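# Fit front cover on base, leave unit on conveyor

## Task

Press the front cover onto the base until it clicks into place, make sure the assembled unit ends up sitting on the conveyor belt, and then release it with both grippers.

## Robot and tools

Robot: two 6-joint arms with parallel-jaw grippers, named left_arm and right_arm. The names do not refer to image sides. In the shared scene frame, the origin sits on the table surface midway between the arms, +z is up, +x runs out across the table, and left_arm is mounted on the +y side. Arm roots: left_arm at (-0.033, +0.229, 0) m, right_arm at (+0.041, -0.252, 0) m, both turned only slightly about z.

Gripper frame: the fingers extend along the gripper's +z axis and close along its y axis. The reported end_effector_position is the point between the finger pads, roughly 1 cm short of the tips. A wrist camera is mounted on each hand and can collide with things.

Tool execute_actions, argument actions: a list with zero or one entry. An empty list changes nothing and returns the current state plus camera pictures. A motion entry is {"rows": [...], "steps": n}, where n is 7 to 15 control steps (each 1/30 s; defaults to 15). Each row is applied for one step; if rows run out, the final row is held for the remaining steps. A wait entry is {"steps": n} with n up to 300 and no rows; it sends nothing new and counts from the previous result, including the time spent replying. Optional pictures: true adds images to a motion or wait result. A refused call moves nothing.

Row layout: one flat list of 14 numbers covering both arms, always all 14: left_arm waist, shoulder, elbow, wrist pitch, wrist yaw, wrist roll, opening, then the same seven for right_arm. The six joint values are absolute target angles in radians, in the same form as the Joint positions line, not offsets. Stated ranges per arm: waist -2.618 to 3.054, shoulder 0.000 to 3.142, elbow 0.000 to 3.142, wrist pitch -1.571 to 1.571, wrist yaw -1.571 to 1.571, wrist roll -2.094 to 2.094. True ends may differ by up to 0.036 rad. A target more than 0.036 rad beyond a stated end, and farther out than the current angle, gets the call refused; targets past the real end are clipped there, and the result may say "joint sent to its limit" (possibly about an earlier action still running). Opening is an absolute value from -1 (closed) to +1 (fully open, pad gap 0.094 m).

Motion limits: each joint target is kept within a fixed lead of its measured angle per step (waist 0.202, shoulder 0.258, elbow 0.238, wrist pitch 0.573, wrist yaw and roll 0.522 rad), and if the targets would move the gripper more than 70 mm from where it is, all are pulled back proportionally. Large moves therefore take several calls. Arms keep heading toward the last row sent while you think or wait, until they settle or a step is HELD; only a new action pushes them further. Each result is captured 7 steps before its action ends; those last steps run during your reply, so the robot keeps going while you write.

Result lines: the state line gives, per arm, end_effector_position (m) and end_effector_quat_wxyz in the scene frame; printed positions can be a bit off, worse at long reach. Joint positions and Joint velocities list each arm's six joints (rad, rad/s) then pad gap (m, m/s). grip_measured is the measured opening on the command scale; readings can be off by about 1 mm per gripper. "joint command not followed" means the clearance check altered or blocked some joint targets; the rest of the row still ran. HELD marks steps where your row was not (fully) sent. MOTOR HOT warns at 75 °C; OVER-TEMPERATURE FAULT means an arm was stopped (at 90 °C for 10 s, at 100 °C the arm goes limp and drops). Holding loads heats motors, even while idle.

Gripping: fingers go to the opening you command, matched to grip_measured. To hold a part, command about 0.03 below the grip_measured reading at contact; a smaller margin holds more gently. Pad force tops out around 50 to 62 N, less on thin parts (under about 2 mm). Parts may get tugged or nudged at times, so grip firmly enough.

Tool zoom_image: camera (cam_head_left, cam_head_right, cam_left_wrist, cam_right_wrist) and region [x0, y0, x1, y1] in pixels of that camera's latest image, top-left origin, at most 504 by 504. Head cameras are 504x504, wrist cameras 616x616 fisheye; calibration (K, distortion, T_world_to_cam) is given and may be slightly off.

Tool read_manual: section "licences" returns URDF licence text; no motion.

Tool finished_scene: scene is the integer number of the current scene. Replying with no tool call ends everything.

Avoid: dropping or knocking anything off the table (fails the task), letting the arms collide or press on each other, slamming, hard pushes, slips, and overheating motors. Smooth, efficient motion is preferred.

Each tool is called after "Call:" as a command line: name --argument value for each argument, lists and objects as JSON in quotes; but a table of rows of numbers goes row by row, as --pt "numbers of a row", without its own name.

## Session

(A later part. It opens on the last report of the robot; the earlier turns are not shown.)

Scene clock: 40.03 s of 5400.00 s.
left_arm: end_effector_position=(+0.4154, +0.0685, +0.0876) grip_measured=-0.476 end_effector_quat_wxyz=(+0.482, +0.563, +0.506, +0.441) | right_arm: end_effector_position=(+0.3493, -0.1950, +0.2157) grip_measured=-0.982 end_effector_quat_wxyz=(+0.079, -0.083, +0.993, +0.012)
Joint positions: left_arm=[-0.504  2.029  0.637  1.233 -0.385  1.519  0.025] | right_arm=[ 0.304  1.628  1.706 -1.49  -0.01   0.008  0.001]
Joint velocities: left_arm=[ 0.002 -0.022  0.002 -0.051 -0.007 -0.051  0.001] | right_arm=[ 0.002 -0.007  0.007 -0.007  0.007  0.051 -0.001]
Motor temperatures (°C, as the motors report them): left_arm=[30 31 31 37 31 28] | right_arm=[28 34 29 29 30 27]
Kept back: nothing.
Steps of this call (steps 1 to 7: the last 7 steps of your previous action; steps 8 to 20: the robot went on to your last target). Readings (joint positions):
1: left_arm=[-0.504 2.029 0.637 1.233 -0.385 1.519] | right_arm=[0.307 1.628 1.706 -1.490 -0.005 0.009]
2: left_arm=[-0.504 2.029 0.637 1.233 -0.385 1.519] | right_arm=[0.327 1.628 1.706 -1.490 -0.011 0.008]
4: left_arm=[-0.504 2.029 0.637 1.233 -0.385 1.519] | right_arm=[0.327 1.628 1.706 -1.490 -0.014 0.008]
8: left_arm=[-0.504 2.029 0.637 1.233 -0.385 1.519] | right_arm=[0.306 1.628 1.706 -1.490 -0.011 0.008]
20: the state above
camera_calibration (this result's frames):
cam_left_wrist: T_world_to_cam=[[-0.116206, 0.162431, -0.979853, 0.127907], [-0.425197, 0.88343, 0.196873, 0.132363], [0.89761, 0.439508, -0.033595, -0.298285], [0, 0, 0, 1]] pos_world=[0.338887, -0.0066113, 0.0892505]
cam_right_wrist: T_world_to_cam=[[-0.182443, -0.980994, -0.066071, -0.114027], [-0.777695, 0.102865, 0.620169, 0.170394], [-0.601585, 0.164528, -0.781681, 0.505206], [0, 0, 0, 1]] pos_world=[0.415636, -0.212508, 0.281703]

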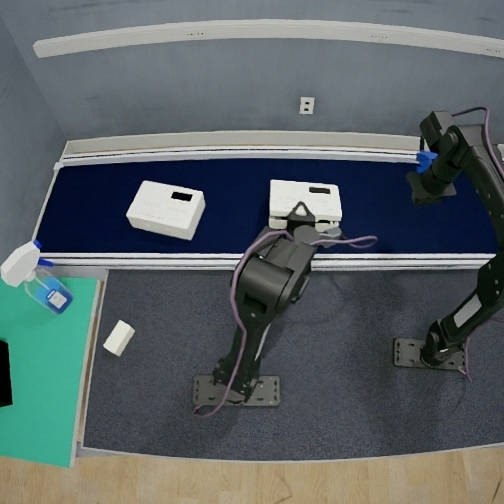

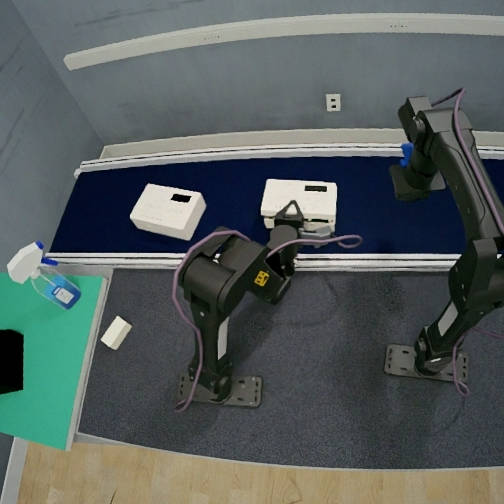

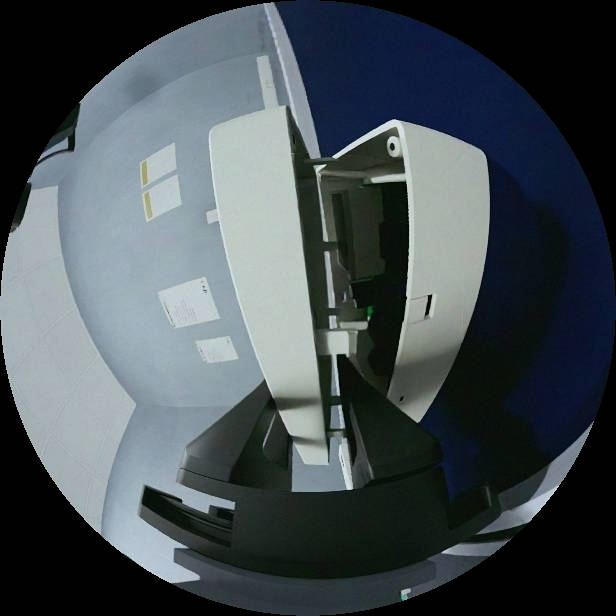

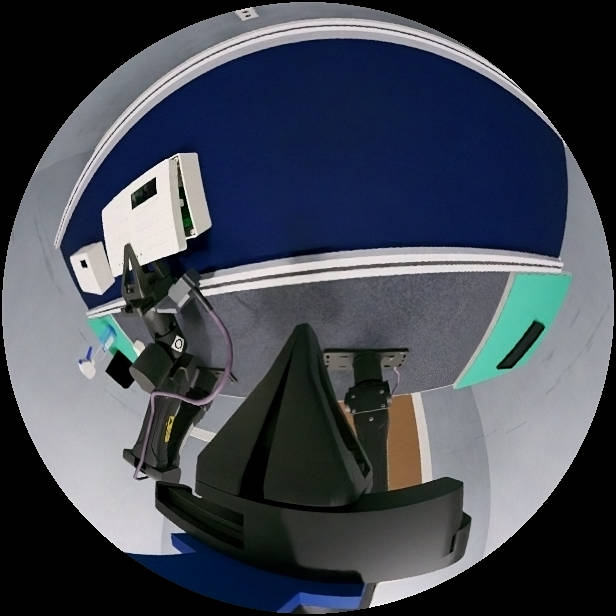

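Call:
execute_actions --actions '[{"rows":[[-0.505,2.058,0.685,1.215,-0.385,1.51,-0.53,0.3,1.6,1.7,-1.5,0,0,-1]],"steps":15}]'

Call:
execute_actions --actions '[{"steps":15}]' --pictures true

Call:
zoom_image --camera "cam_right_wrist" --region '[80,130,240,290]'

Scene clock: 41.03 s of 5400.00 s.
left_arm: end_effector_position=(+0.4200, +0.0660, +0.0850) grip_measured=-0.476 end_effector_quat_wxyz=(+0.480, +0.564, +0.507, +0.440) | right_arm: end_effector_position=(+0.3493, -0.1950, +0.2157) grip_measured=-0.982 end_effector_quat_wxyz=(+0.079, -0.083, +0.993, +0.012)
Joint positions: left_arm=[-0.504  2.046  0.66   1.222 -0.385  1.518  0.025] | right_arm=[ 0.304  1.628  1.706 -1.49  -0.01   0.008  0.001]
Joint velocities: left_arm=[ 0.002 -0.007 -0.022 -0.022 -0.037  0.037  0.001] | right_arm=[ 0.007  0.022  0.017  0.007  0.095  0.022 -0.   ]
Motor temperatures (°C, as the motors report them): left_arm=[30 31 31 37 31 28] | right_arm=[28 34 29 29 30 27]
Steps of this call (steps 1 to 15: the robot went on to your last target; steps 16 to 22: nothing new was sent; steps 23 to 30: the first 8 steps of this action). Readings (joint positions):
23: left_arm=[-0.504 2.031 0.639 1.232 -0.385 1.519] | right_arm=[0.304 1.628 1.706 -1.490 -0.010 0.008]
24: left_arm=[-0.504 2.035 0.646 1.230 -0.385 1.519] | right_arm=[0.304 1.628 1.706 -1.490 -0.010 0.008]
26: left_arm=[-0.504 2.043 0.658 1.224 -0.385 1.519] | right_arm=[0.304 1.628 1.706 -1.490 -0.010 0.008]
30: the state above

Scene clock: 41.53 s of 5400.00 s.
left_arm: end_effector_position=(+0.4200, +0.0660, +0.0850) grip_measured=-0.476 end_effector_quat_wxyz=(+0.480, +0.564, +0.507, +0.440) | right_arm: end_effector_position=(+0.3493, -0.1950, +0.2157) grip_measured=-0.982 end_effector_quat_wxyz=(+0.079, -0.083, +0.993, +0.012)
Joint positions: left_arm=[-0.504  2.046  0.66   1.222 -0.385  1.518  0.025] | right_arm=[ 0.304  1.628  1.706 -1.49  -0.01   0.008  0.001]
Joint velocities: left_arm=[-0.007 -0.007 -0.012 -0.037  0.007 -0.022 -0.   ] | right_arm=[ 0.007 -0.002 -0.027  0.051  0.081 -0.022  0.   ]
Motor temperatures (°C, as the motors report them): left_arm=[30 31 31 37 31 28] | right_arm=[28 34 29 29 30 27]
Kept back: nothing.
Steps of this call (steps 1 to 7: the last 7 steps of your previous action; steps 8 to 15: the robot went on to your last target). Readings (joint positions):
1: left_arm=[-0.504 2.046 0.660 1.222 -0.385 1.518] | right_arm=[0.304 1.628 1.706 -1.490 -0.010 0.008]
2: left_arm=[-0.504 2.046 0.660 1.222 -0.385 1.518] | right_arm=[0.304 1.628 1.706 -1.490 -0.010 0.008]
4: left_arm=[-0.504 2.046 0.660 1.222 -0.385 1.518] | right_arm=[0.304 1.628 1.706 -1.490 -0.010 0.008]
8: left_arm=[-0.504 2.046 0.660 1.222 -0.385 1.518] | right_arm=[0.304 1.628 1.706 -1.490 -0.010 0.008]
15: the state above
All arms were judged still, so your last target was given up. Only a new action makes them travel on or press farther. Fingers that are still opening or closing keep moving.
camera_calibration (this result's frames):
cam_left_wrist: T_world_to_cam=[[-0.120679, 0.163209, -0.979183, 0.128109], [-0.4245, 0.883171, 0.199523, 0.136522], [0.89735, 0.439742, -0.0372977, -0.301052], [0, 0, 0, 1]] pos_world=[0.343562, -0.00909606, 0.0869742]
cam_right_wrist: T_world_to_cam=[[-0.182443, -0.980994, -0.066071, -0.114027], [-0.777695, 0.102865, 0.620169, 0.170394], [-0.601585, 0.164528, -0.781681, 0.505206], [0, 0, 0, 1]] pos_world=[0.415636, -0.212508, 0.281703]

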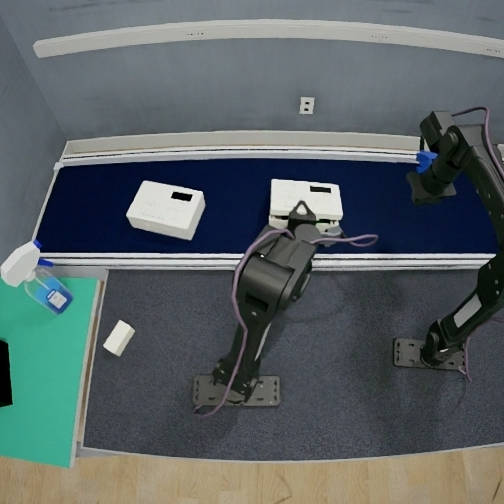

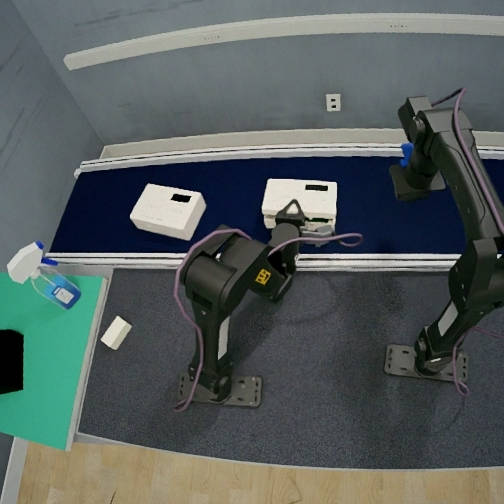

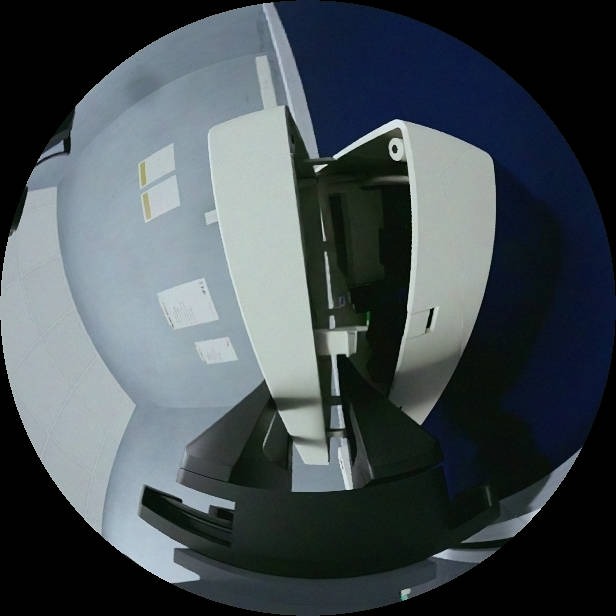

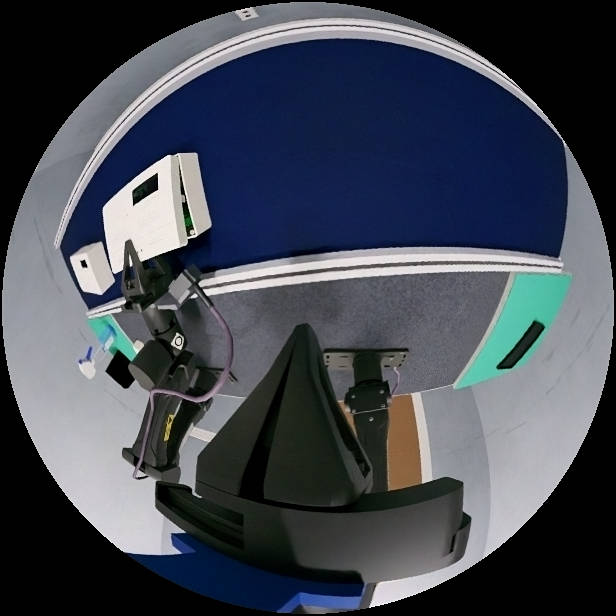

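Region (80, 130, 240, 290) of cam_right_wrist's 616x616 image, scaled by 3.150, with more detail than that image has.

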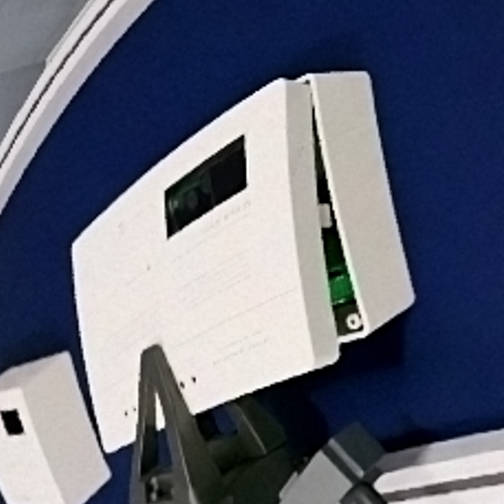

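Call:
execute_actions --actions '[{"rows":[[-0.505,2.058,0.685,1.215,-0.385,1.51,-0.53,0.4,1.75,1.8,-1.2,0,0,-1],[-0.505,2.058,0.685,1.215,-0.385,1.51,-0.53,0.4,1.75,1.8,-1.2,0,0,-1],[-0.505,2.058,0.685,1.215,-0.385,1.51,-0.53,0.4,1.75,1.8,-1.2,0,0,-1],[-0.505,2.058,0.685,1.215,-0.385,1.51,-0.53,0.5,1.85,1.89,-1.0,0,0,-1],[-0.505,2.058,0.685,1.215,-0.385,1.51,-0.53,0.5,1.85,1.89,-1.0,0,0,-1],[-0.505,2.058,0.685,1.215,-0.385,1.51,-0.53,0.6,1.9,1.89,-0.92,0,0,-1],[-0.505,2.058,0.685,1.215,-0.385,1.51,-0.53,0.6,1.95,1.89,-0.92,0,0,-1],[-0.505,2.058,0.685,1.215,-0.385,1.51,-0.53,0.69,2.0,1.89,-0.92,0,0,-1],[-0.505,2.058,0.685,1.215,-0.385,1.51,-0.53,0.69,2.03,1.89,-0.92,0,0,-1],[-0.505,2.058,0.685,1.215,-0.385,1.51,-0.53,0.69,2.06,1.89,-0.92,0,0,-1],[-0.505,2.058,0.685,1.215,-0.385,1.51,-0.53,0.69,2.09,1.89,-0.92,0,0,-1]],"steps":15}]'

Call:
execute_actions --actions '[{"steps":25}]' --pictures true

Scene clock: 42.50 s of 5400.00 s.
left_arm: end_effector_position=(+0.4200, +0.0660, +0.0850) grip_measured=-0.476 end_effector_quat_wxyz=(+0.480, +0.564, +0.507, +0.440) | right_arm: end_effector_position=(+0.4402, -0.0998, +0.2043) grip_measured=-0.982 end_effector_quat_wxyz=(+0.189, -0.173, +0.966, +0.034)
Joint positions: left_arm=[-0.504  2.046  0.66   1.222 -0.385  1.518  0.025] | right_arm=[ 0.493  1.836  1.841 -1.189  0.002  0.008  0.001]
Joint velocities: left_arm=[-0.012  0.012 -0.017 -0.007  0.081  0.037 -0.   ] | right_arm=[ 0.95   0.955  0.271  1.136  0.051  0.007 -0.   ]
Motor temperatures (°C, as the motors report them): left_arm=[30 31 31 37 31 28] | right_arm=[28 34 29 29 30 27]
Steps of this call (steps 1 to 21: nothing new was sent; steps 22 to 29: the first 8 steps of this action). Readings (joint positions):
22: left_arm=[-0.504 2.046 0.660 1.222 -0.385 1.518] | right_arm=[0.312 1.638 1.715 -1.482 -0.006 0.008]
23: left_arm=[-0.504 2.046 0.660 1.222 -0.385 1.518] | right_arm=[0.328 1.657 1.738 -1.453 -0.002 0.008]
25: left_arm=[-0.504 2.046 0.660 1.222 -0.385 1.518] | right_arm=[0.373 1.710 1.780 -1.363 -0.001 0.008]
29: the state above

Scene clock: 43.33 s of 5400.00 s.
left_arm: end_effector_position=(+0.4210, +0.0662, +0.0834) grip_measured=-0.477 end_effector_quat_wxyz=(+0.481, +0.562, +0.511, +0.438) | right_arm: end_effector_position=(+0.4648, +0.0169, +0.1102) grip_measured=-0.982 end_effector_quat_wxyz=(+0.181, -0.269, +0.944, +0.054)
Joint positions: left_arm=[-0.503  2.053  0.664  1.222 -0.387  1.507  0.025] | right_arm=[ 0.694  2.121  1.87  -0.94  -0.001  0.007  0.001]
Joint velocities: left_arm=[-0.002 -0.007 -0.002  0.037 -0.007  0.051 -0.   ] | right_arm=[-0.007  0.007 -0.022  0.007 -0.051 -0.022  0.001]
Motor temperatures (°C, as the motors report them): left_arm=[30 31 31 37 31 28] | right_arm=[28 34 29 29 30 27]
Kept back: nothing.
Steps of this call (steps 1 to 7: the last 7 steps of your previous action; steps 8 to 25: the robot went on to your last target). Readings (joint positions):
1: left_arm=[-0.504 2.046 0.660 1.222 -0.385 1.518] | right_arm=[0.528 1.871 1.849 -1.154 0.002 0.008]
2: left_arm=[-0.504 2.046 0.660 1.222 -0.385 1.518] | right_arm=[0.563 1.908 1.855 -1.123 0.002 0.008]
4: left_arm=[-0.504 2.046 0.660 1.222 -0.385 1.518] | right_arm=[0.629 1.991 1.865 -1.062 0.002 0.008]
8: left_arm=[-0.504 2.046 0.660 1.210 -0.385 1.512] | right_arm=[0.710 2.122 1.869 -0.981 0.001 0.007]
25: the state above
camera_calibration (this result's frames):
cam_left_wrist: T_world_to_cam=[[-0.124156, 0.153704, -0.980286, 0.128786], [-0.427369, 0.883318, 0.192628, 0.138855], [0.895511, 0.44286, -0.0439809, -0.300928], [0, 0, 0, 1]] pos_world=[0.344816, -0.00917946, 0.0862643]
cam_right_wrist: T_world_to_cam=[[0.220812, -0.96624, -0.13275, -0.0723714], [-0.86089, -0.25706, 0.439076, 0.368618], [-0.458378, 0.0173301, -0.888589, 0.40506], [0, 0, 0, 1]] pos_world=[0.518991, 0.0178092, 0.188473]

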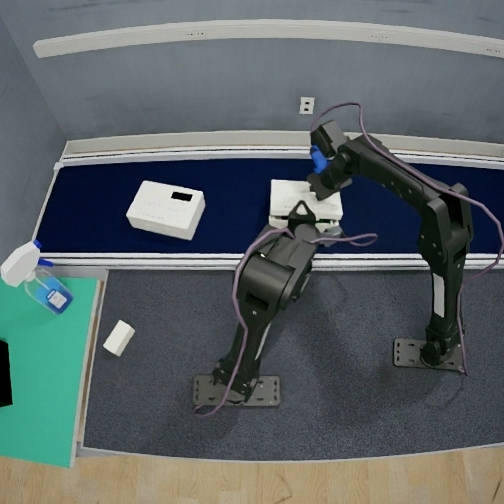

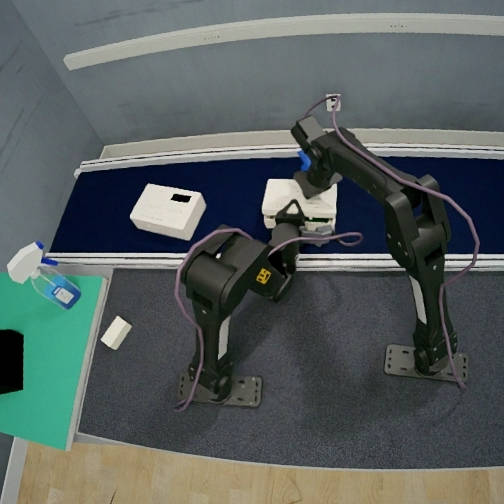

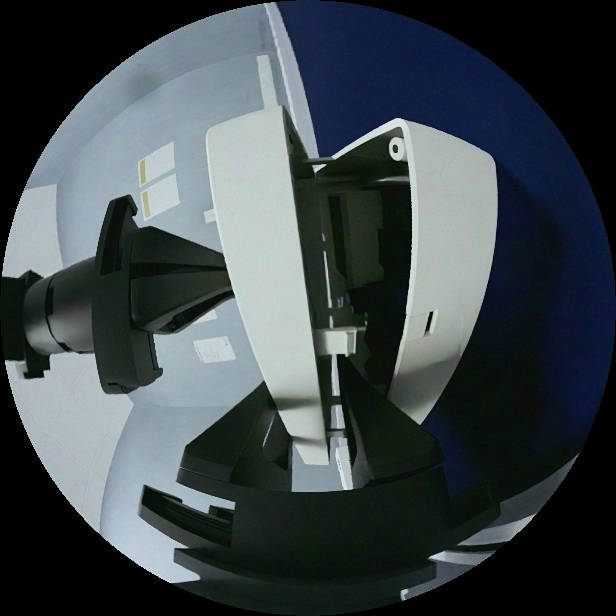

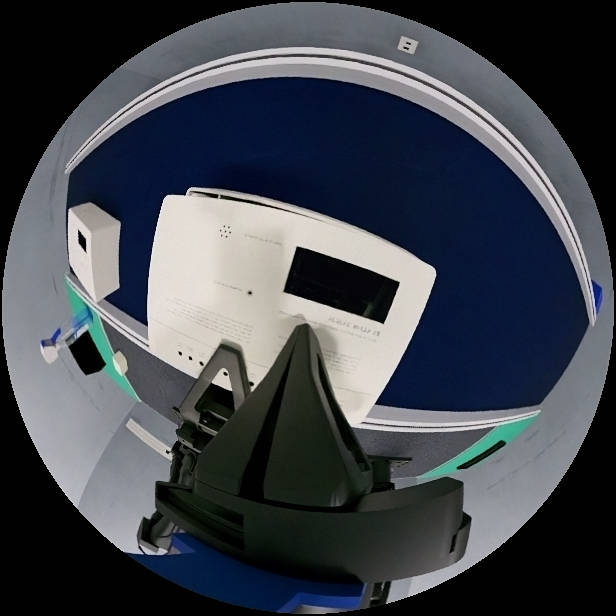

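Call:
execute_actions --actions '[{"rows":[[-0.505,2.058,0.685,1.215,-0.385,1.51,-0.53,0.69,2.06,1.89,-0.92,0,0,-1],[-0.505,2.058,0.685,1.215,-0.385,1.51,-0.53,0.69,2.06,1.89,-0.92,0,0,-1],[-0.505,2.058,0.685,1.215,-0.385,1.51,-0.53,0.69,2.06,1.89,-0.92,0,0,-1],[-0.48,2.06,0.705,1.215,-0.32,1.51,-0.53,0.69,2.06,1.89,-0.92,0,0,-1]],"steps":15}]'

Call:
execute_actions --actions '[{"steps":20}]' --pictures true

Scene clock: 43.90 s of 5400.00 s.
left_arm: end_effector_position=(+0.4252, +0.0667, +0.0844) grip_measured=-0.477 end_effector_quat_wxyz=(+0.485, +0.565, +0.508, +0.433) | right_arm: end_effector_position=(+0.4653, +0.0172, +0.1253) grip_measured=-0.982 end_effector_quat_wxyz=(+0.197, -0.269, +0.941, +0.058)
Joint positions: left_arm=[-0.487  2.053  0.675  1.212 -0.356  1.509  0.025] | right_arm=[ 0.694  2.09   1.87  -0.938 -0.001  0.007  0.001]
Joint velocities: left_arm=[ 0.046 -0.002 -0.002 -0.081  0.066 -0.022  0.   ] | right_arm=[ 0.002 -0.076 -0.002 -0.007  0.007  0.022 -0.001]
Motor temperatures (°C, as the motors report them): left_arm=[30 31 31 37 31 28] | right_arm=[28 34 29 29 30 27]
Steps of this call (steps 1 to 9: the robot went on to your last target; steps 10 to 17: the first 8 steps of this action). Readings (joint positions):
10: left_arm=[-0.503 2.053 0.664 1.222 -0.387 1.507] | right_arm=[0.694 2.119 1.870 -0.939 -0.001 0.007]
11: left_arm=[-0.503 2.053 0.664 1.222 -0.387 1.507] | right_arm=[0.694 2.116 1.870 -0.939 -0.001 0.007]
13: left_arm=[-0.501 2.053 0.666 1.222 -0.381 1.507] | right_arm=[0.694 2.106 1.870 -0.939 -0.001 0.007]
17: the state above

Scene clock: 44.57 s of 5400.00 s.
left_arm: end_effector_position=(+0.4253, +0.0658, +0.0843) grip_measured=-0.477 end_effector_quat_wxyz=(+0.487, +0.567, +0.506, +0.431) | right_arm: end_effector_position=(+0.4654, +0.0173, +0.1263) grip_measured=-0.982 end_effector_quat_wxyz=(+0.198, -0.268, +0.941, +0.059)
Joint positions: left_arm=[-0.486  2.053  0.675  1.211 -0.347  1.509  0.025] | right_arm=[ 0.694  2.088  1.87  -0.937 -0.001  0.007  0.001]
Joint velocities: left_arm=[ 0.002 -0.012 -0.012 -0.022 -0.066  0.007  0.   ] | right_arm=[-0.007  0.002  0.007  0.022 -0.037 -0.007 -0.   ]
Motor temperatures (°C, as the motors report them): left_arm=[30 31 31 37 31 28] | right_arm=[28 34 29 29 30 27]
Kept back: nothing.
Steps of this call (steps 1 to 7: the last 7 steps of your previous action; steps 8 to 15: the robot went on to your last target; steps 16 to 20: nothing new was sent). Readings (joint positions):
1: left_arm=[-0.486 2.053 0.675 1.211 -0.353 1.509] | right_arm=[0.694 2.088 1.870 -0.937 -0.001 0.007]
2: left_arm=[-0.486 2.053 0.675 1.211 -0.351 1.509] | right_arm=[0.694 2.088 1.870 -0.937 -0.001 0.007]
4: left_arm=[-0.486 2.053 0.675 1.211 -0.348 1.509] | right_arm=[0.694 2.088 1.870 -0.937 -0.001 0.007]
8: left_arm=[-0.486 2.053 0.675 1.211 -0.348 1.509] | right_arm=[0.694 2.088 1.870 -0.937 -0.001 0.007]
20: the state above
All arms were judged still, so your last target was given up. Only a new action makes them travel on or press farther. Fingers that are still opening or closing keep moving.
camera_calibration (this result's frames):
cam_left_wrist: T_world_to_cam=[[-0.123132, 0.152781, -0.980559, 0.129882], [-0.407079, 0.893347, 0.190311, 0.131791], [0.905055, 0.422598, -0.0478057, -0.307002], [0, 0, 0, 1]] pos_world=[0.347496, -0.00784042, 0.0875993]
cam_right_wrist: T_world_to_cam=[[0.225016, -0.963588, -0.14445, -0.0705197], [-0.873734, -0.265162, 0.407772, 0.372231], [-0.431227, 0.0344553, -0.901585, 0.408369], [0, 0, 0, 1]] pos_world=[0.517199, 0.016679, 0.206207]

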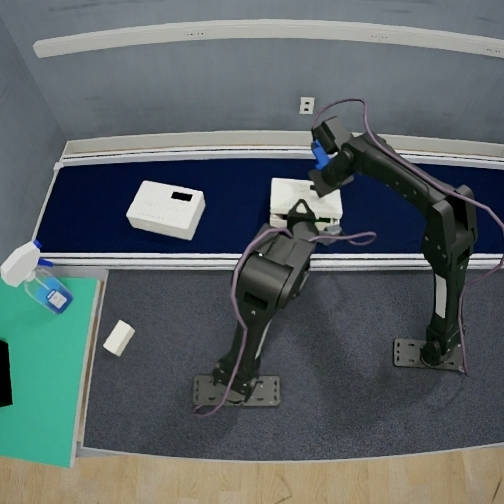

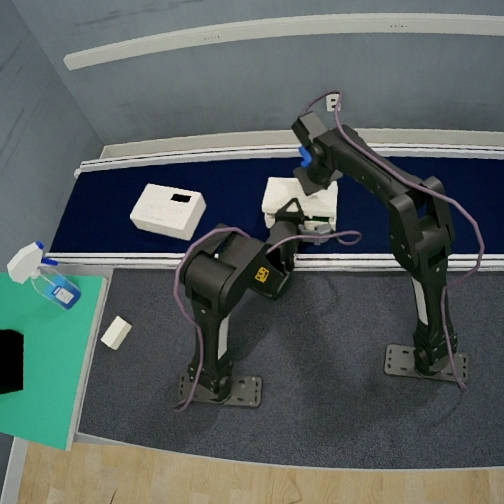

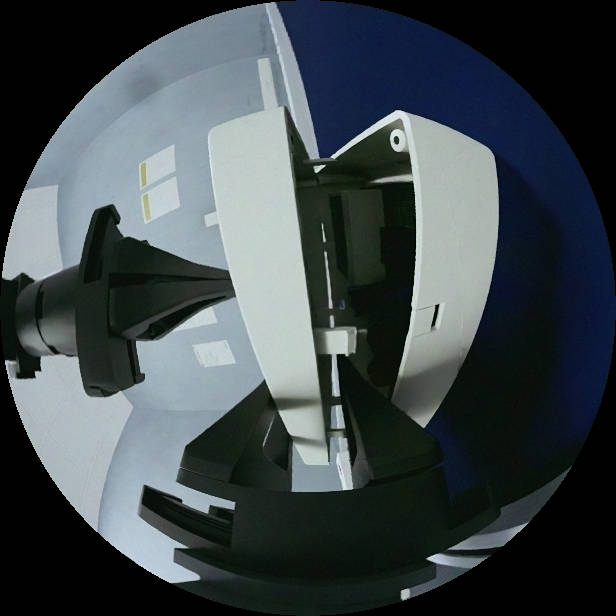

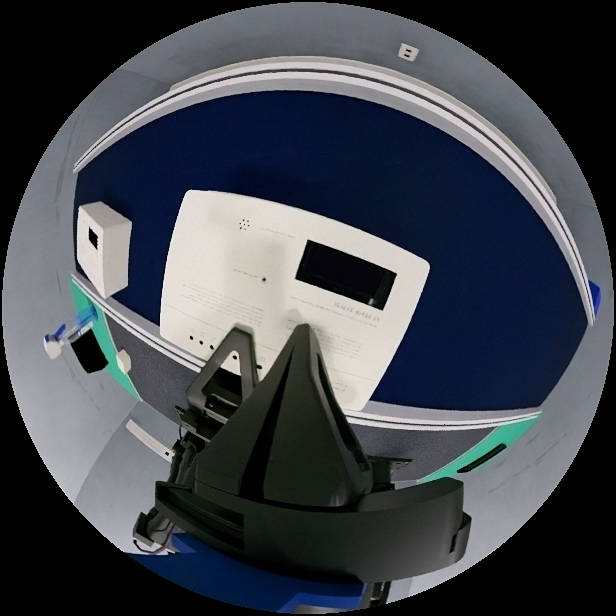

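Call:
execute_actions --actions '[{"rows":[[-0.486,2.055,0.69,1.215,-0.345,1.51,-0.53,0.69,2.1,1.89,-0.9,0,0,-1],[-0.486,2.055,0.69,1.215,-0.345,1.51,-0.53,0.69,2.11,1.89,-0.9,0,0,-1],[-0.486,2.055,0.69,1.215,-0.345,1.51,-0.53,0.69,2.125,1.89,-0.9,0,0,-1],[-0.486,2.055,0.69,1.215,-0.345,1.51,-0.53,0.69,2.125,1.89,-0.9,0,0,-1],[-0.486,2.055,0.69,1.215,-0.345,1.51,-0.53,0.69,2.125,1.89,-0.9,0,0,-1],[-0.486,2.055,0.69,1.215,-0.345,1.51,-0.53,0.69,2.125,1.89,-0.9,0,0,-1],[-0.486,2.055,0.69,1.215,-0.345,1.51,-0.42,0.69,2.125,1.89,-0.9,0,0,-1],[-0.486,2.055,0.69,1.215,-0.345,1.51,-0.3,0.69,2.125,1.89,-0.9,0,0,-1]],"steps":15}]'

Call:
execute_actions --actions '[{"rows":[[-0.495,2.035,0.64,1.23,-0.355,1.51,-0.3,0.69,2.125,1.89,-0.9,0,0,-1],[-0.495,2.035,0.64,1.23,-0.355,1.51,-0.3,0.69,2.125,1.89,-0.9,0,0,-1],[-0.505,2.02,0.605,1.25,-0.365,1.51,-0.3,0.69,2.125,1.89,-0.9,0,0,-1],[-0.505,2.02,0.605,1.25,-0.365,1.51,-0.3,0.69,2.125,1.89,-0.9,0,0,-1],[-0.515,2.005,0.57,1.27,-0.375,1.51,-0.3,0.69,2.125,1.89,-0.9,0,0,-1],[-0.515,2.005,0.57,1.27,-0.375,1.51,-0.3,0.69,2.125,1.89,-0.9,0,0,-1],[-0.525,1.99,0.535,1.29,-0.385,1.51,-0.3,0.69,2.125,1.89,-0.9,0,0,-1],[-0.525,1.99,0.535,1.29,-0.385,1.51,-0.3,0.69,2.125,1.89,-0.9,0,0,-1],[-0.535,1.975,0.5,1.31,-0.395,1.51,-0.3,0.69,2.125,1.89,-0.9,0,0,-1],[-0.535,1.975,0.5,1.31,-0.395,1.51,-0.3,0.69,2.125,1.89,-0.9,0,0,-1],[-0.545,1.96,0.465,1.33,-0.405,1.51,-0.3,0.69,2.125,1.89,-0.9,0,0,-1],[-0.545,1.96,0.465,1.33,-0.405,1.51,-0.3,0.69,2.125,1.89,-0.9,0,0,-1],[-0.555,1.945,0.43,1.35,-0.415,1.51,-0.3,0.69,2.125,1.89,-0.9,0,0,-1],[-0.555,1.945,0.43,1.35,-0.415,1.51,-0.3,0.69,2.125,1.89,-0.9,0,0,-1],[-0.565,1.93,0.395,1.37,-0.425,1.51,-0.3,0.69,2.125,1.89,-0.9,0,0,-1]],"steps":15}]'

Call:
execute_actions --actions '[{"steps":25}]' --pictures true

Scene clock: 46.20 s of 5400.00 s.
left_arm: end_effector_position=(+0.4253, +0.0659, +0.0841) grip_measured=-0.349 end_effector_quat_wxyz=(+0.486, +0.567, +0.506, +0.431) | right_arm: end_effector_position=(+0.4686, +0.0193, +0.1104) grip_measured=-0.982 end_effector_quat_wxyz=(+0.189, -0.269, +0.943, +0.056)
Joint positions: left_arm=[-0.486  2.053  0.675  1.211 -0.348  1.509  0.031] | right_arm=[ 0.694  2.124  1.87  -0.92  -0.001  0.007  0.001]
Joint velocities: left_arm=[ 0.002 -0.012  0.002 -0.051  0.037  0.022  0.096] | right_arm=[ 0.007  0.149 -0.007 -0.007 -0.066  0.007 -0.001]
Motor temperatures (°C, as the motors report them): left_arm=[30 31 31 37 31 28] | right_arm=[28 35 29 30 30 27]
Steps of this call (steps 1 to 41: nothing new was sent; steps 42 to 49: the first 8 steps of this action). Readings (joint positions):
42: left_arm=[-0.486 2.053 0.675 1.211 -0.348 1.509] | right_arm=[0.694 2.088 1.870 -0.936 -0.001 0.007]
43: left_arm=[-0.486 2.053 0.675 1.211 -0.348 1.509] | right_arm=[0.694 2.090 1.870 -0.933 -0.001 0.007]
45: left_arm=[-0.486 2.053 0.675 1.211 -0.348 1.509] | right_arm=[0.694 2.098 1.870 -0.924 -0.001 0.007]
49: the state above

Scene clock: 46.70 s of 5400.00 s.
left_arm: end_effector_position=(+0.4000, +0.0707, +0.0743) grip_measured=-0.301 end_effector_quat_wxyz=(+0.478, +0.578, +0.506, +0.426) | right_arm: end_effector_position=(+0.4689, +0.0195, +0.1067) grip_measured=-0.982 end_effector_quat_wxyz=(+0.186, -0.269, +0.943, +0.055)
Joint positions: left_arm=[-0.507  2.023  0.573  1.257 -0.361  1.51   0.033] | right_arm=[ 0.694  2.132  1.87  -0.919 -0.001  0.007  0.001]
Joint velocities: left_arm=[-0.149 -0.222 -0.471  0.271 -0.095 -0.037 -0.001] | right_arm=[-0.017 -0.007 -0.012  0.007 -0.066  0.051 -0.001]
Motor temperatures (°C, as the motors report them): left_arm=[30 31 31 37 31 28] | right_arm=[28 35 29 30 30 27]
Steps of this call (steps 1 to 7: the last 7 steps of your previous action; steps 8 to 15: the first 8 steps of this action). Readings (joint positions):
8: left_arm=[-0.486 2.053 0.673 1.213 -0.348 1.510] | right_arm=[0.694 2.132 1.870 -0.919 -0.001 0.007]
9: left_arm=[-0.486 2.053 0.669 1.218 -0.348 1.510] | right_arm=[0.694 2.132 1.870 -0.919 -0.001 0.007]
11: left_arm=[-0.488 2.048 0.645 1.228 -0.349 1.510] | right_arm=[0.694 2.132 1.870 -0.919 -0.001 0.007]
15: the state above

Scene clock: 47.53 s of 5400.00 s.
left_arm: end_effector_position=(+0.3604, +0.0782, +0.0802) grip_measured=-0.301 end_effector_quat_wxyz=(+0.484, +0.572, +0.502, +0.432) | right_arm: end_effector_position=(+0.4689, +0.0195, +0.1067) grip_measured=-0.982 end_effector_quat_wxyz=(+0.186, -0.269, +0.943, +0.055)
Joint positions: left_arm=[-0.556  1.952  0.411  1.368 -0.413  1.51   0.033] | right_arm=[ 0.694  2.132  1.87  -0.919 -0.001  0.007  0.001]
Joint velocities: left_arm=[-0.002 -0.002 -0.012 -0.007  0.066  0.022 -0.   ] | right_arm=[ 0.012 -0.017  0.002 -0.022 -0.007 -0.051 -0.001]
Motor temperatures (°C, as the motors report them): left_arm=[30 31 31 37 31 28] | right_arm=[28 35 30 30 30 27]
Kept back: nothing.
Steps of this call (steps 1 to 7: the last 7 steps of your previous action; steps 8 to 25: the robot went on to your last target). Readings (joint positions):
1: left_arm=[-0.513 2.015 0.556 1.265 -0.364 1.510] | right_arm=[0.694 2.132 1.870 -0.919 -0.001 0.007]
2: left_arm=[-0.518 2.007 0.538 1.273 -0.367 1.510] | right_arm=[0.694 2.132 1.870 -0.919 -0.001 0.007]
4: left_arm=[-0.529 1.992 0.503 1.291 -0.376 1.510] | right_arm=[0.694 2.132 1.870 -0.919 -0.001 0.007]
8: left_arm=[-0.549 1.961 0.432 1.329 -0.395 1.510] | right_arm=[0.694 2.132 1.870 -0.919 -0.001 0.007]
25: the state above
camera_calibration (this result's frames):
cam_left_wrist: T_world_to_cam=[[-0.123188, 0.166773, -0.97827, 0.114767], [-0.402254, 0.892773, 0.202851, 0.0924321], [0.907202, 0.418502, -0.0428942, -0.254493], [0, 0, 0, 1]] pos_world=[0.282196, 0.00484512, 0.0826066]
cam_right_wrist: T_world_to_cam=[[0.221939, -0.965529, -0.136004, -0.0714591], [-0.864538, -0.259361, 0.430472, 0.37701], [-0.450908, 0.0220419, -0.892298, 0.400521], [0, 0, 0, 1]] pos_world=[0.522397, 0.0199577, 0.185373]

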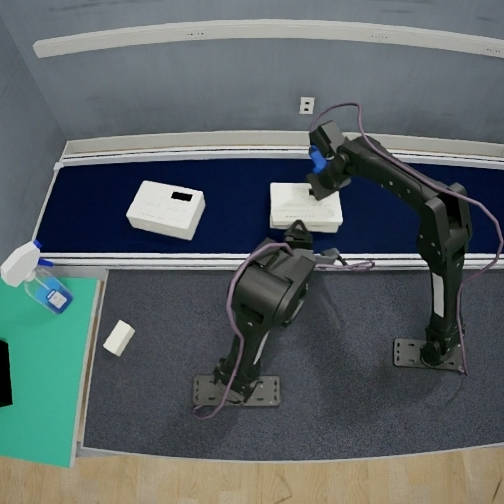

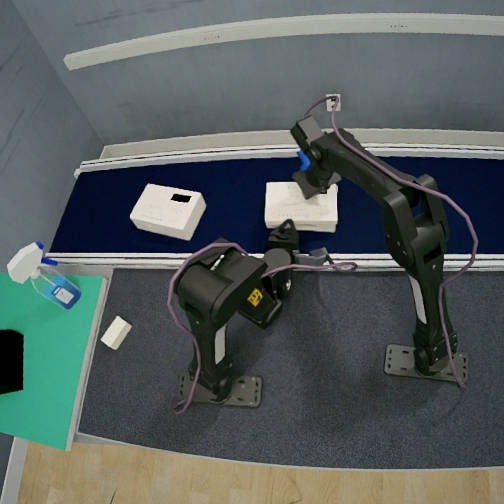

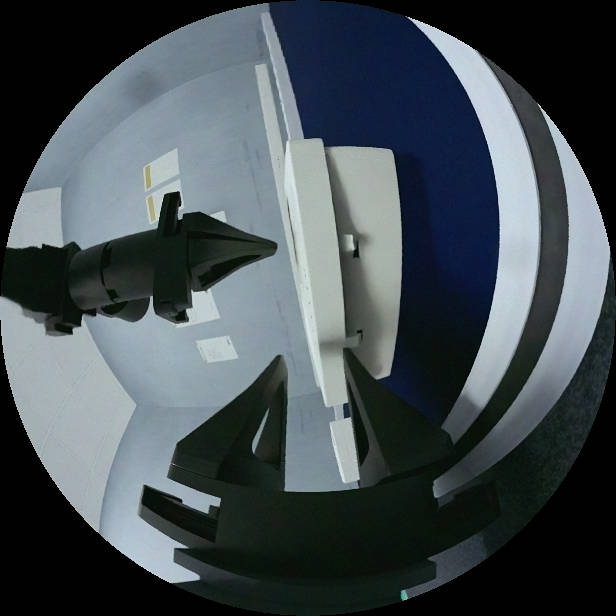

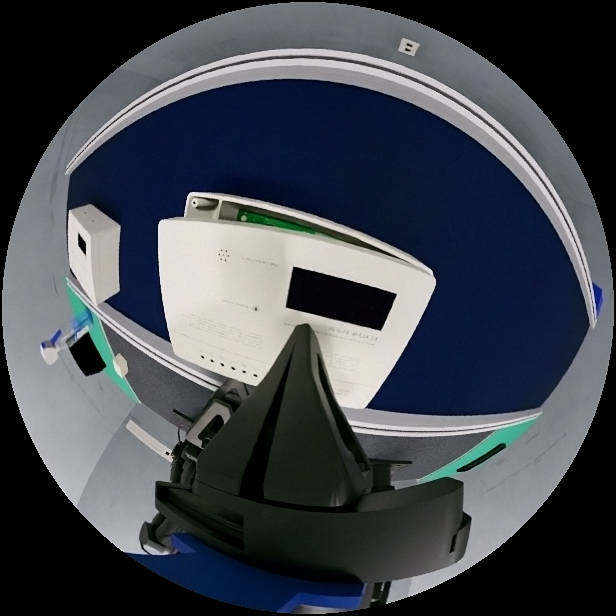

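Call:
execute_actions --actions '[{"rows":[[-0.556,1.985,0.41,1.39,-0.413,1.51,-0.2,0.69,2.08,1.89,-0.9,0,0,-1],[-0.556,1.985,0.41,1.39,-0.413,1.51,-0.2,0.69,2.08,1.89,-0.9,0,0,-1],[-0.556,1.985,0.41,1.39,-0.413,1.51,-0.2,0.69,2.08,1.89,-0.9,0,0,-1],[-0.556,1.985,0.41,1.39,-0.413,1.51,-0.2,0.69,2.08,1.89,-0.9,0,0,-1],[-0.556,1.985,0.41,1.39,-0.413,1.51,-0.2,0.69,2.08,1.89,-0.9,0,0,-1],[-0.556,1.985,0.41,1.39,-0.413,1.51,-0.2,0.69,2.08,1.89,-0.9,0,0,-1],[-0.54,2.01,0.47,1.37,-0.42,1.51,-0.2,0.69,2.08,1.89,-0.9,0,0,-1]],"steps":15}]'

Call:
execute_actions --actions '[{"steps":20}]' --pictures true

Scene clock: 49.80 s of 5400.00 s.
left_arm: end_effector_position=(+0.3639, +0.0771, +0.0765) grip_measured=-0.202 end_effector_quat_wxyz=(+0.483, +0.571, +0.503, +0.433) | right_arm: end_effector_position=(+0.4692, +0.0197, +0.1166) grip_measured=-0.982 end_effector_quat_wxyz=(+0.196, -0.269, +0.941, +0.058)
Joint positions: left_arm=[-0.554  1.981  0.426  1.382 -0.414  1.51   0.038] | right_arm=[ 0.694  2.112  1.87  -0.918 -0.001  0.007  0.001]
Joint velocities: left_arm=[ 0.056  0.247  0.359  0.037 -0.051 -0.081 -0.001] | right_arm=[-0.012 -0.046 -0.017 -0.037  0.022  0.022  0.   ]
Motor temperatures (°C, as the motors report them): left_arm=[30 31 31 38 31 28] | right_arm=[28 35 30 30 30 27]
Steps of this call (steps 1 to 15: the robot went on to your last target; steps 16 to 60: nothing new was sent; steps 61 to 68: the first 8 steps of this action). Readings (joint positions):
61: left_arm=[-0.556 1.954 0.411 1.372 -0.414 1.510] | right_arm=[0.694 2.130 1.870 -0.918 -0.001 0.007]
62: left_arm=[-0.556 1.958 0.411 1.378 -0.414 1.510] | right_arm=[0.694 2.129 1.870 -0.918 -0.001 0.007]
64: left_arm=[-0.556 1.966 0.411 1.381 -0.414 1.510] | right_arm=[0.694 2.123 1.870 -0.918 -0.001 0.007]
68: the state above

Scene clock: 50.47 s of 5400.00 s.
left_arm: end_effector_position=(+0.3697, +0.0757, +0.0781) grip_measured=-0.202 end_effector_quat_wxyz=(+0.486, +0.567, +0.503, +0.435) | right_arm: end_effector_position=(+0.4692, +0.0197, +0.1172) grip_measured=-0.982 end_effector_quat_wxyz=(+0.196, -0.269, +0.941, +0.058)
Joint positions: left_arm=[-0.55   1.994  0.449  1.382 -0.414  1.51   0.038] | right_arm=[ 0.694  2.111  1.87  -0.917 -0.001  0.007  0.001]
Joint velocities: left_arm=[-0.002 -0.027  0.002 -0.007  0.007  0.022 -0.   ] | right_arm=[ 0.002  0.017 -0.007  0.022  0.022 -0.007  0.   ]
Motor temperatures (°C, as the motors report them): left_arm=[30 31 31 38 31 28] | right_arm=[28 36 30 30 30 27]
Kept back: nothing.
Steps of this call (steps 1 to 7: the last 7 steps of your previous action; steps 8 to 20: the robot went on to your last target). Readings (joint positions):
1: left_arm=[-0.553 1.988 0.437 1.382 -0.414 1.510] | right_arm=[0.694 2.111 1.870 -0.917 -0.001 0.007]
2: left_arm=[-0.552 1.992 0.444 1.382 -0.414 1.510] | right_arm=[0.694 2.111 1.870 -0.917 -0.001 0.007]
4: left_arm=[-0.550 1.994 0.448 1.382 -0.414 1.510] | right_arm=[0.694 2.111 1.870 -0.917 -0.001 0.007]
8: left_arm=[-0.550 1.994 0.449 1.382 -0.414 1.510] | right_arm=[0.694 2.111 1.870 -0.917 -0.001 0.007]
20: the state above
camera_calibration (this result's frames):
cam_left_wrist: T_world_to_cam=[[-0.115551, 0.160895, -0.980184, 0.111984], [-0.409799, 0.891178, 0.194595, 0.102328], [0.904827, 0.424164, -0.0370416, -0.261961], [0, 0, 0, 1]] pos_world=[0.291903, 0.00190419, 0.0801487]
cam_right_wrist: T_world_to_cam=[[0.224598, -0.963852, -0.143337, -0.0703161], [-0.872545, -0.264412, 0.410793, 0.379001], [-0.433844, 0.0328051, -0.900391, 0.402786], [0, 0, 0, 1]] pos_world=[0.521235, 0.0192247, 0.196895]

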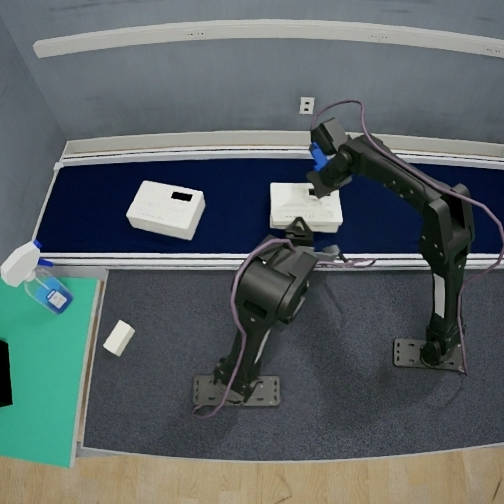

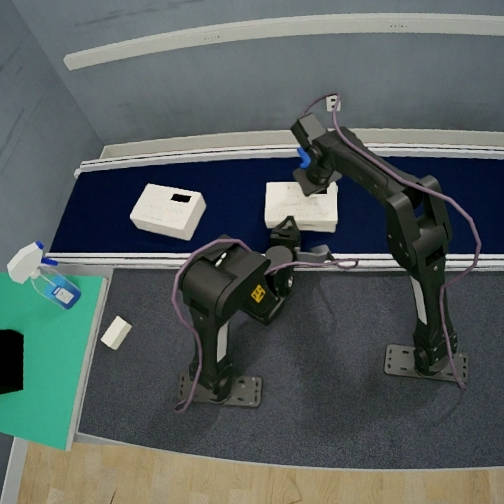

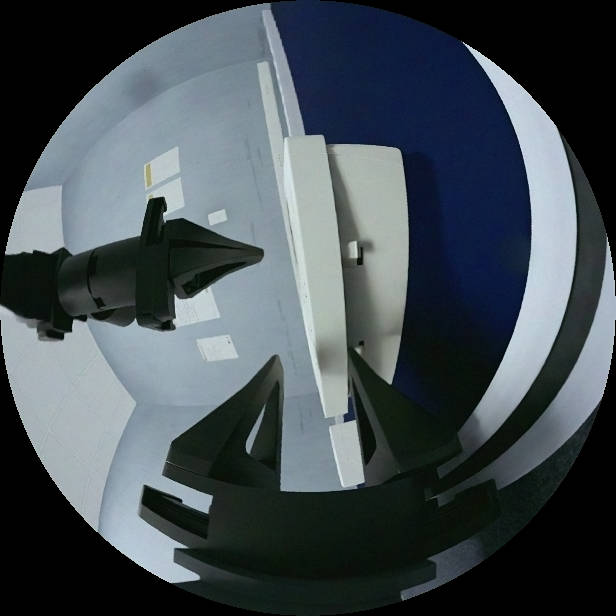

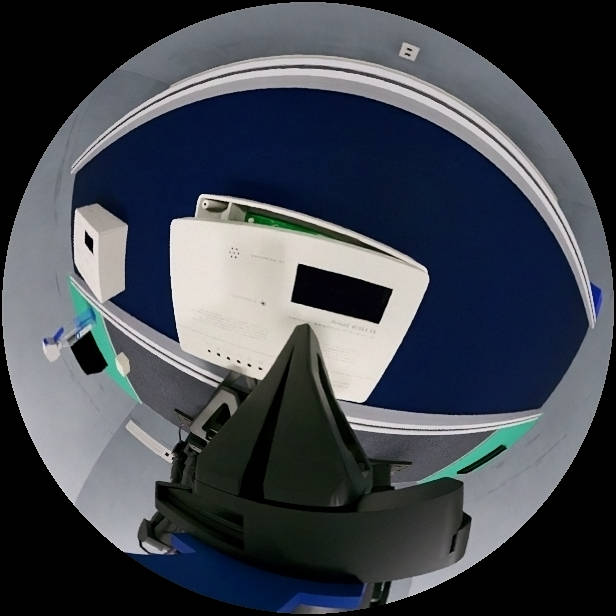

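Call:
execute_actions --actions '[{"rows":[[-0.55,2.01,0.46,1.335,-0.414,1.51,-0.2,0.69,2.08,1.89,-0.9,0,0,-1],[-0.55,2.01,0.46,1.335,-0.414,1.51,-0.2,0.69,2.08,1.89,-0.9,0,0,-1],[-0.55,2.01,0.46,1.335,-0.414,1.51,-0.2,0.69,2.08,1.89,-0.9,0,0,-1],[-0.55,2.01,0.46,1.335,-0.414,1.51,-0.2,0.69,2.08,1.89,-0.9,0,0,-1],[-0.55,2.01,0.46,1.335,-0.414,1.51,-0.2,0.69,2.08,1.89,-0.9,0,0,-1],[-0.55,2.01,0.46,1.335,-0.414,1.51,-0.2,0.69,2.08,1.89,-0.9,0,0,-1],[-0.55,2.01,0.46,1.335,-0.414,1.51,-0.2,0.69,2.08,1.89,-0.9,0,0,-1],[-0.53,2.035,0.515,1.31,-0.414,1.51,-0.2,0.69,2.08,1.89,-0.9,0,0,-1]],"steps":15}]'

Call:
execute_actions --actions '[{"steps":20}]' --pictures true

Scene clock: 51.10 s of 5400.00 s.
left_arm: end_effector_position=(+0.3702, +0.0758, +0.0732) grip_measured=-0.202 end_effector_quat_wxyz=(+0.478, +0.573, +0.505, +0.433) | right_arm: end_effector_position=(+0.4692, +0.0197, +0.1172) grip_measured=-0.982 end_effector_quat_wxyz=(+0.196, -0.269, +0.941, +0.058)
Joint positions: left_arm=[-0.549  1.996  0.454  1.359 -0.414  1.51   0.038] | right_arm=[ 0.694  2.111  1.87  -0.917 -0.001  0.007  0.001]
Joint velocities: left_arm=[ 0.032  0.159  0.291 -0.11  -0.022  0.007 -0.   ] | right_arm=[-0.012 -0.007 -0.012  0.007 -0.051  0.007  0.   ]
Motor temperatures (°C, as the motors report them): left_arm=[30 31 31 38 31 28] | right_arm=[28 36 30 30 30 27]
Steps of this call (steps 1 to 11: the robot went on to your last target; steps 12 to 19: the first 8 steps of this action). Readings (joint positions):
12: left_arm=[-0.550 1.994 0.449 1.379 -0.414 1.510] | right_arm=[0.694 2.111 1.870 -0.917 -0.001 0.007]
13: left_arm=[-0.550 1.994 0.449 1.374 -0.414 1.510] | right_arm=[0.694 2.111 1.870 -0.917 -0.001 0.007]
15: left_arm=[-0.550 1.994 0.449 1.364 -0.414 1.510] | right_arm=[0.694 2.111 1.870 -0.917 -0.001 0.007]
19: the state above

Scene clock: 51.77 s of 5400.00 s.
left_arm: end_effector_position=(+0.3801, +0.0744, +0.0735) grip_measured=-0.202 end_effector_quat_wxyz=(+0.478, +0.570, +0.507, +0.436) | right_arm: end_effector_position=(+0.4692, +0.0197, +0.1172) grip_measured=-0.982 end_effector_quat_wxyz=(+0.196, -0.269, +0.941, +0.058)
Joint positions: left_arm=[-0.54   2.016  0.495  1.342 -0.414  1.51   0.038] | right_arm=[ 0.694  2.111  1.87  -0.917 -0.001  0.007  0.001]
Joint velocities: left_arm=[ 0.002 -0.002  0.012 -0.037 -0.007 -0.037  0.001] | right_arm=[ 0.007 -0.007  0.022 -0.022  0.022  0.007 -0.001]
Motor temperatures (°C, as the motors report them): left_arm=[30 31 31 37 31 28] | right_arm=[28 36 30 30 30 27]
Kept back: nothing.
Steps of this call (steps 1 to 7: the last 7 steps of your previous action; steps 8 to 20: the robot went on to your last target). Readings (joint positions):
1: left_arm=[-0.547 2.003 0.468 1.354 -0.414 1.510] | right_arm=[0.694 2.111 1.870 -0.917 -0.001 0.007]
2: left_arm=[-0.545 2.010 0.481 1.349 -0.414 1.510] | right_arm=[0.694 2.111 1.870 -0.917 -0.001 0.007]
4: left_arm=[-0.541 2.015 0.493 1.344 -0.414 1.510] | right_arm=[0.694 2.111 1.870 -0.917 -0.001 0.007]
8: left_arm=[-0.540 2.016 0.495 1.342 -0.414 1.510] | right_arm=[0.694 2.111 1.870 -0.917 -0.001 0.007]
20: the state above
camera_calibration (this result's frames):
cam_left_wrist: T_world_to_cam=[[-0.130977, 0.167821, -0.977078, 0.114023], [-0.415422, 0.885577, 0.207793, 0.110282], [0.90015, 0.433116, -0.0462738, -0.269211], [0, 0, 0, 1]] pos_world=[0.303078, -0.000199013, 0.0760367]
cam_right_wrist: T_world_to_cam=[[0.224598, -0.963852, -0.143337, -0.0703161], [-0.872545, -0.264412, 0.410793, 0.379001], [-0.433844, 0.0328051, -0.900391, 0.402786], [0, 0, 0, 1]] pos_world=[0.521235, 0.0192247, 0.196895]

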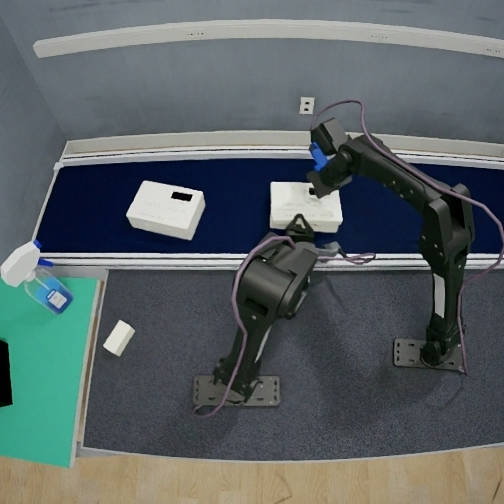

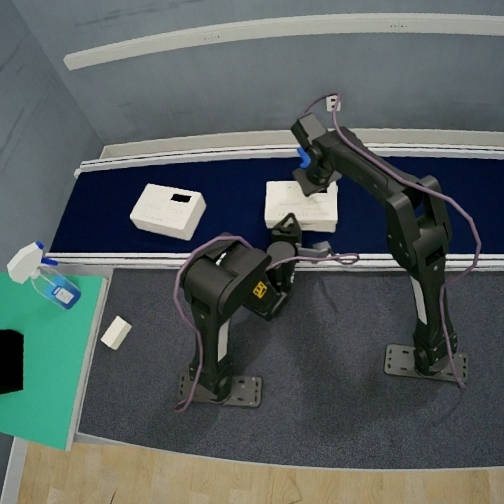

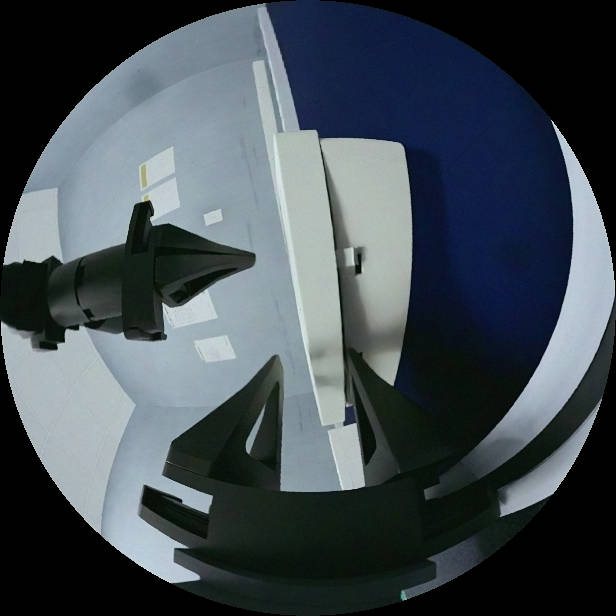

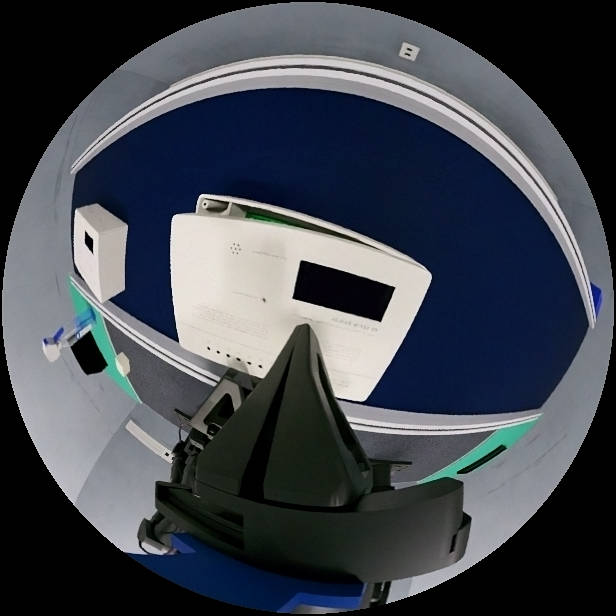

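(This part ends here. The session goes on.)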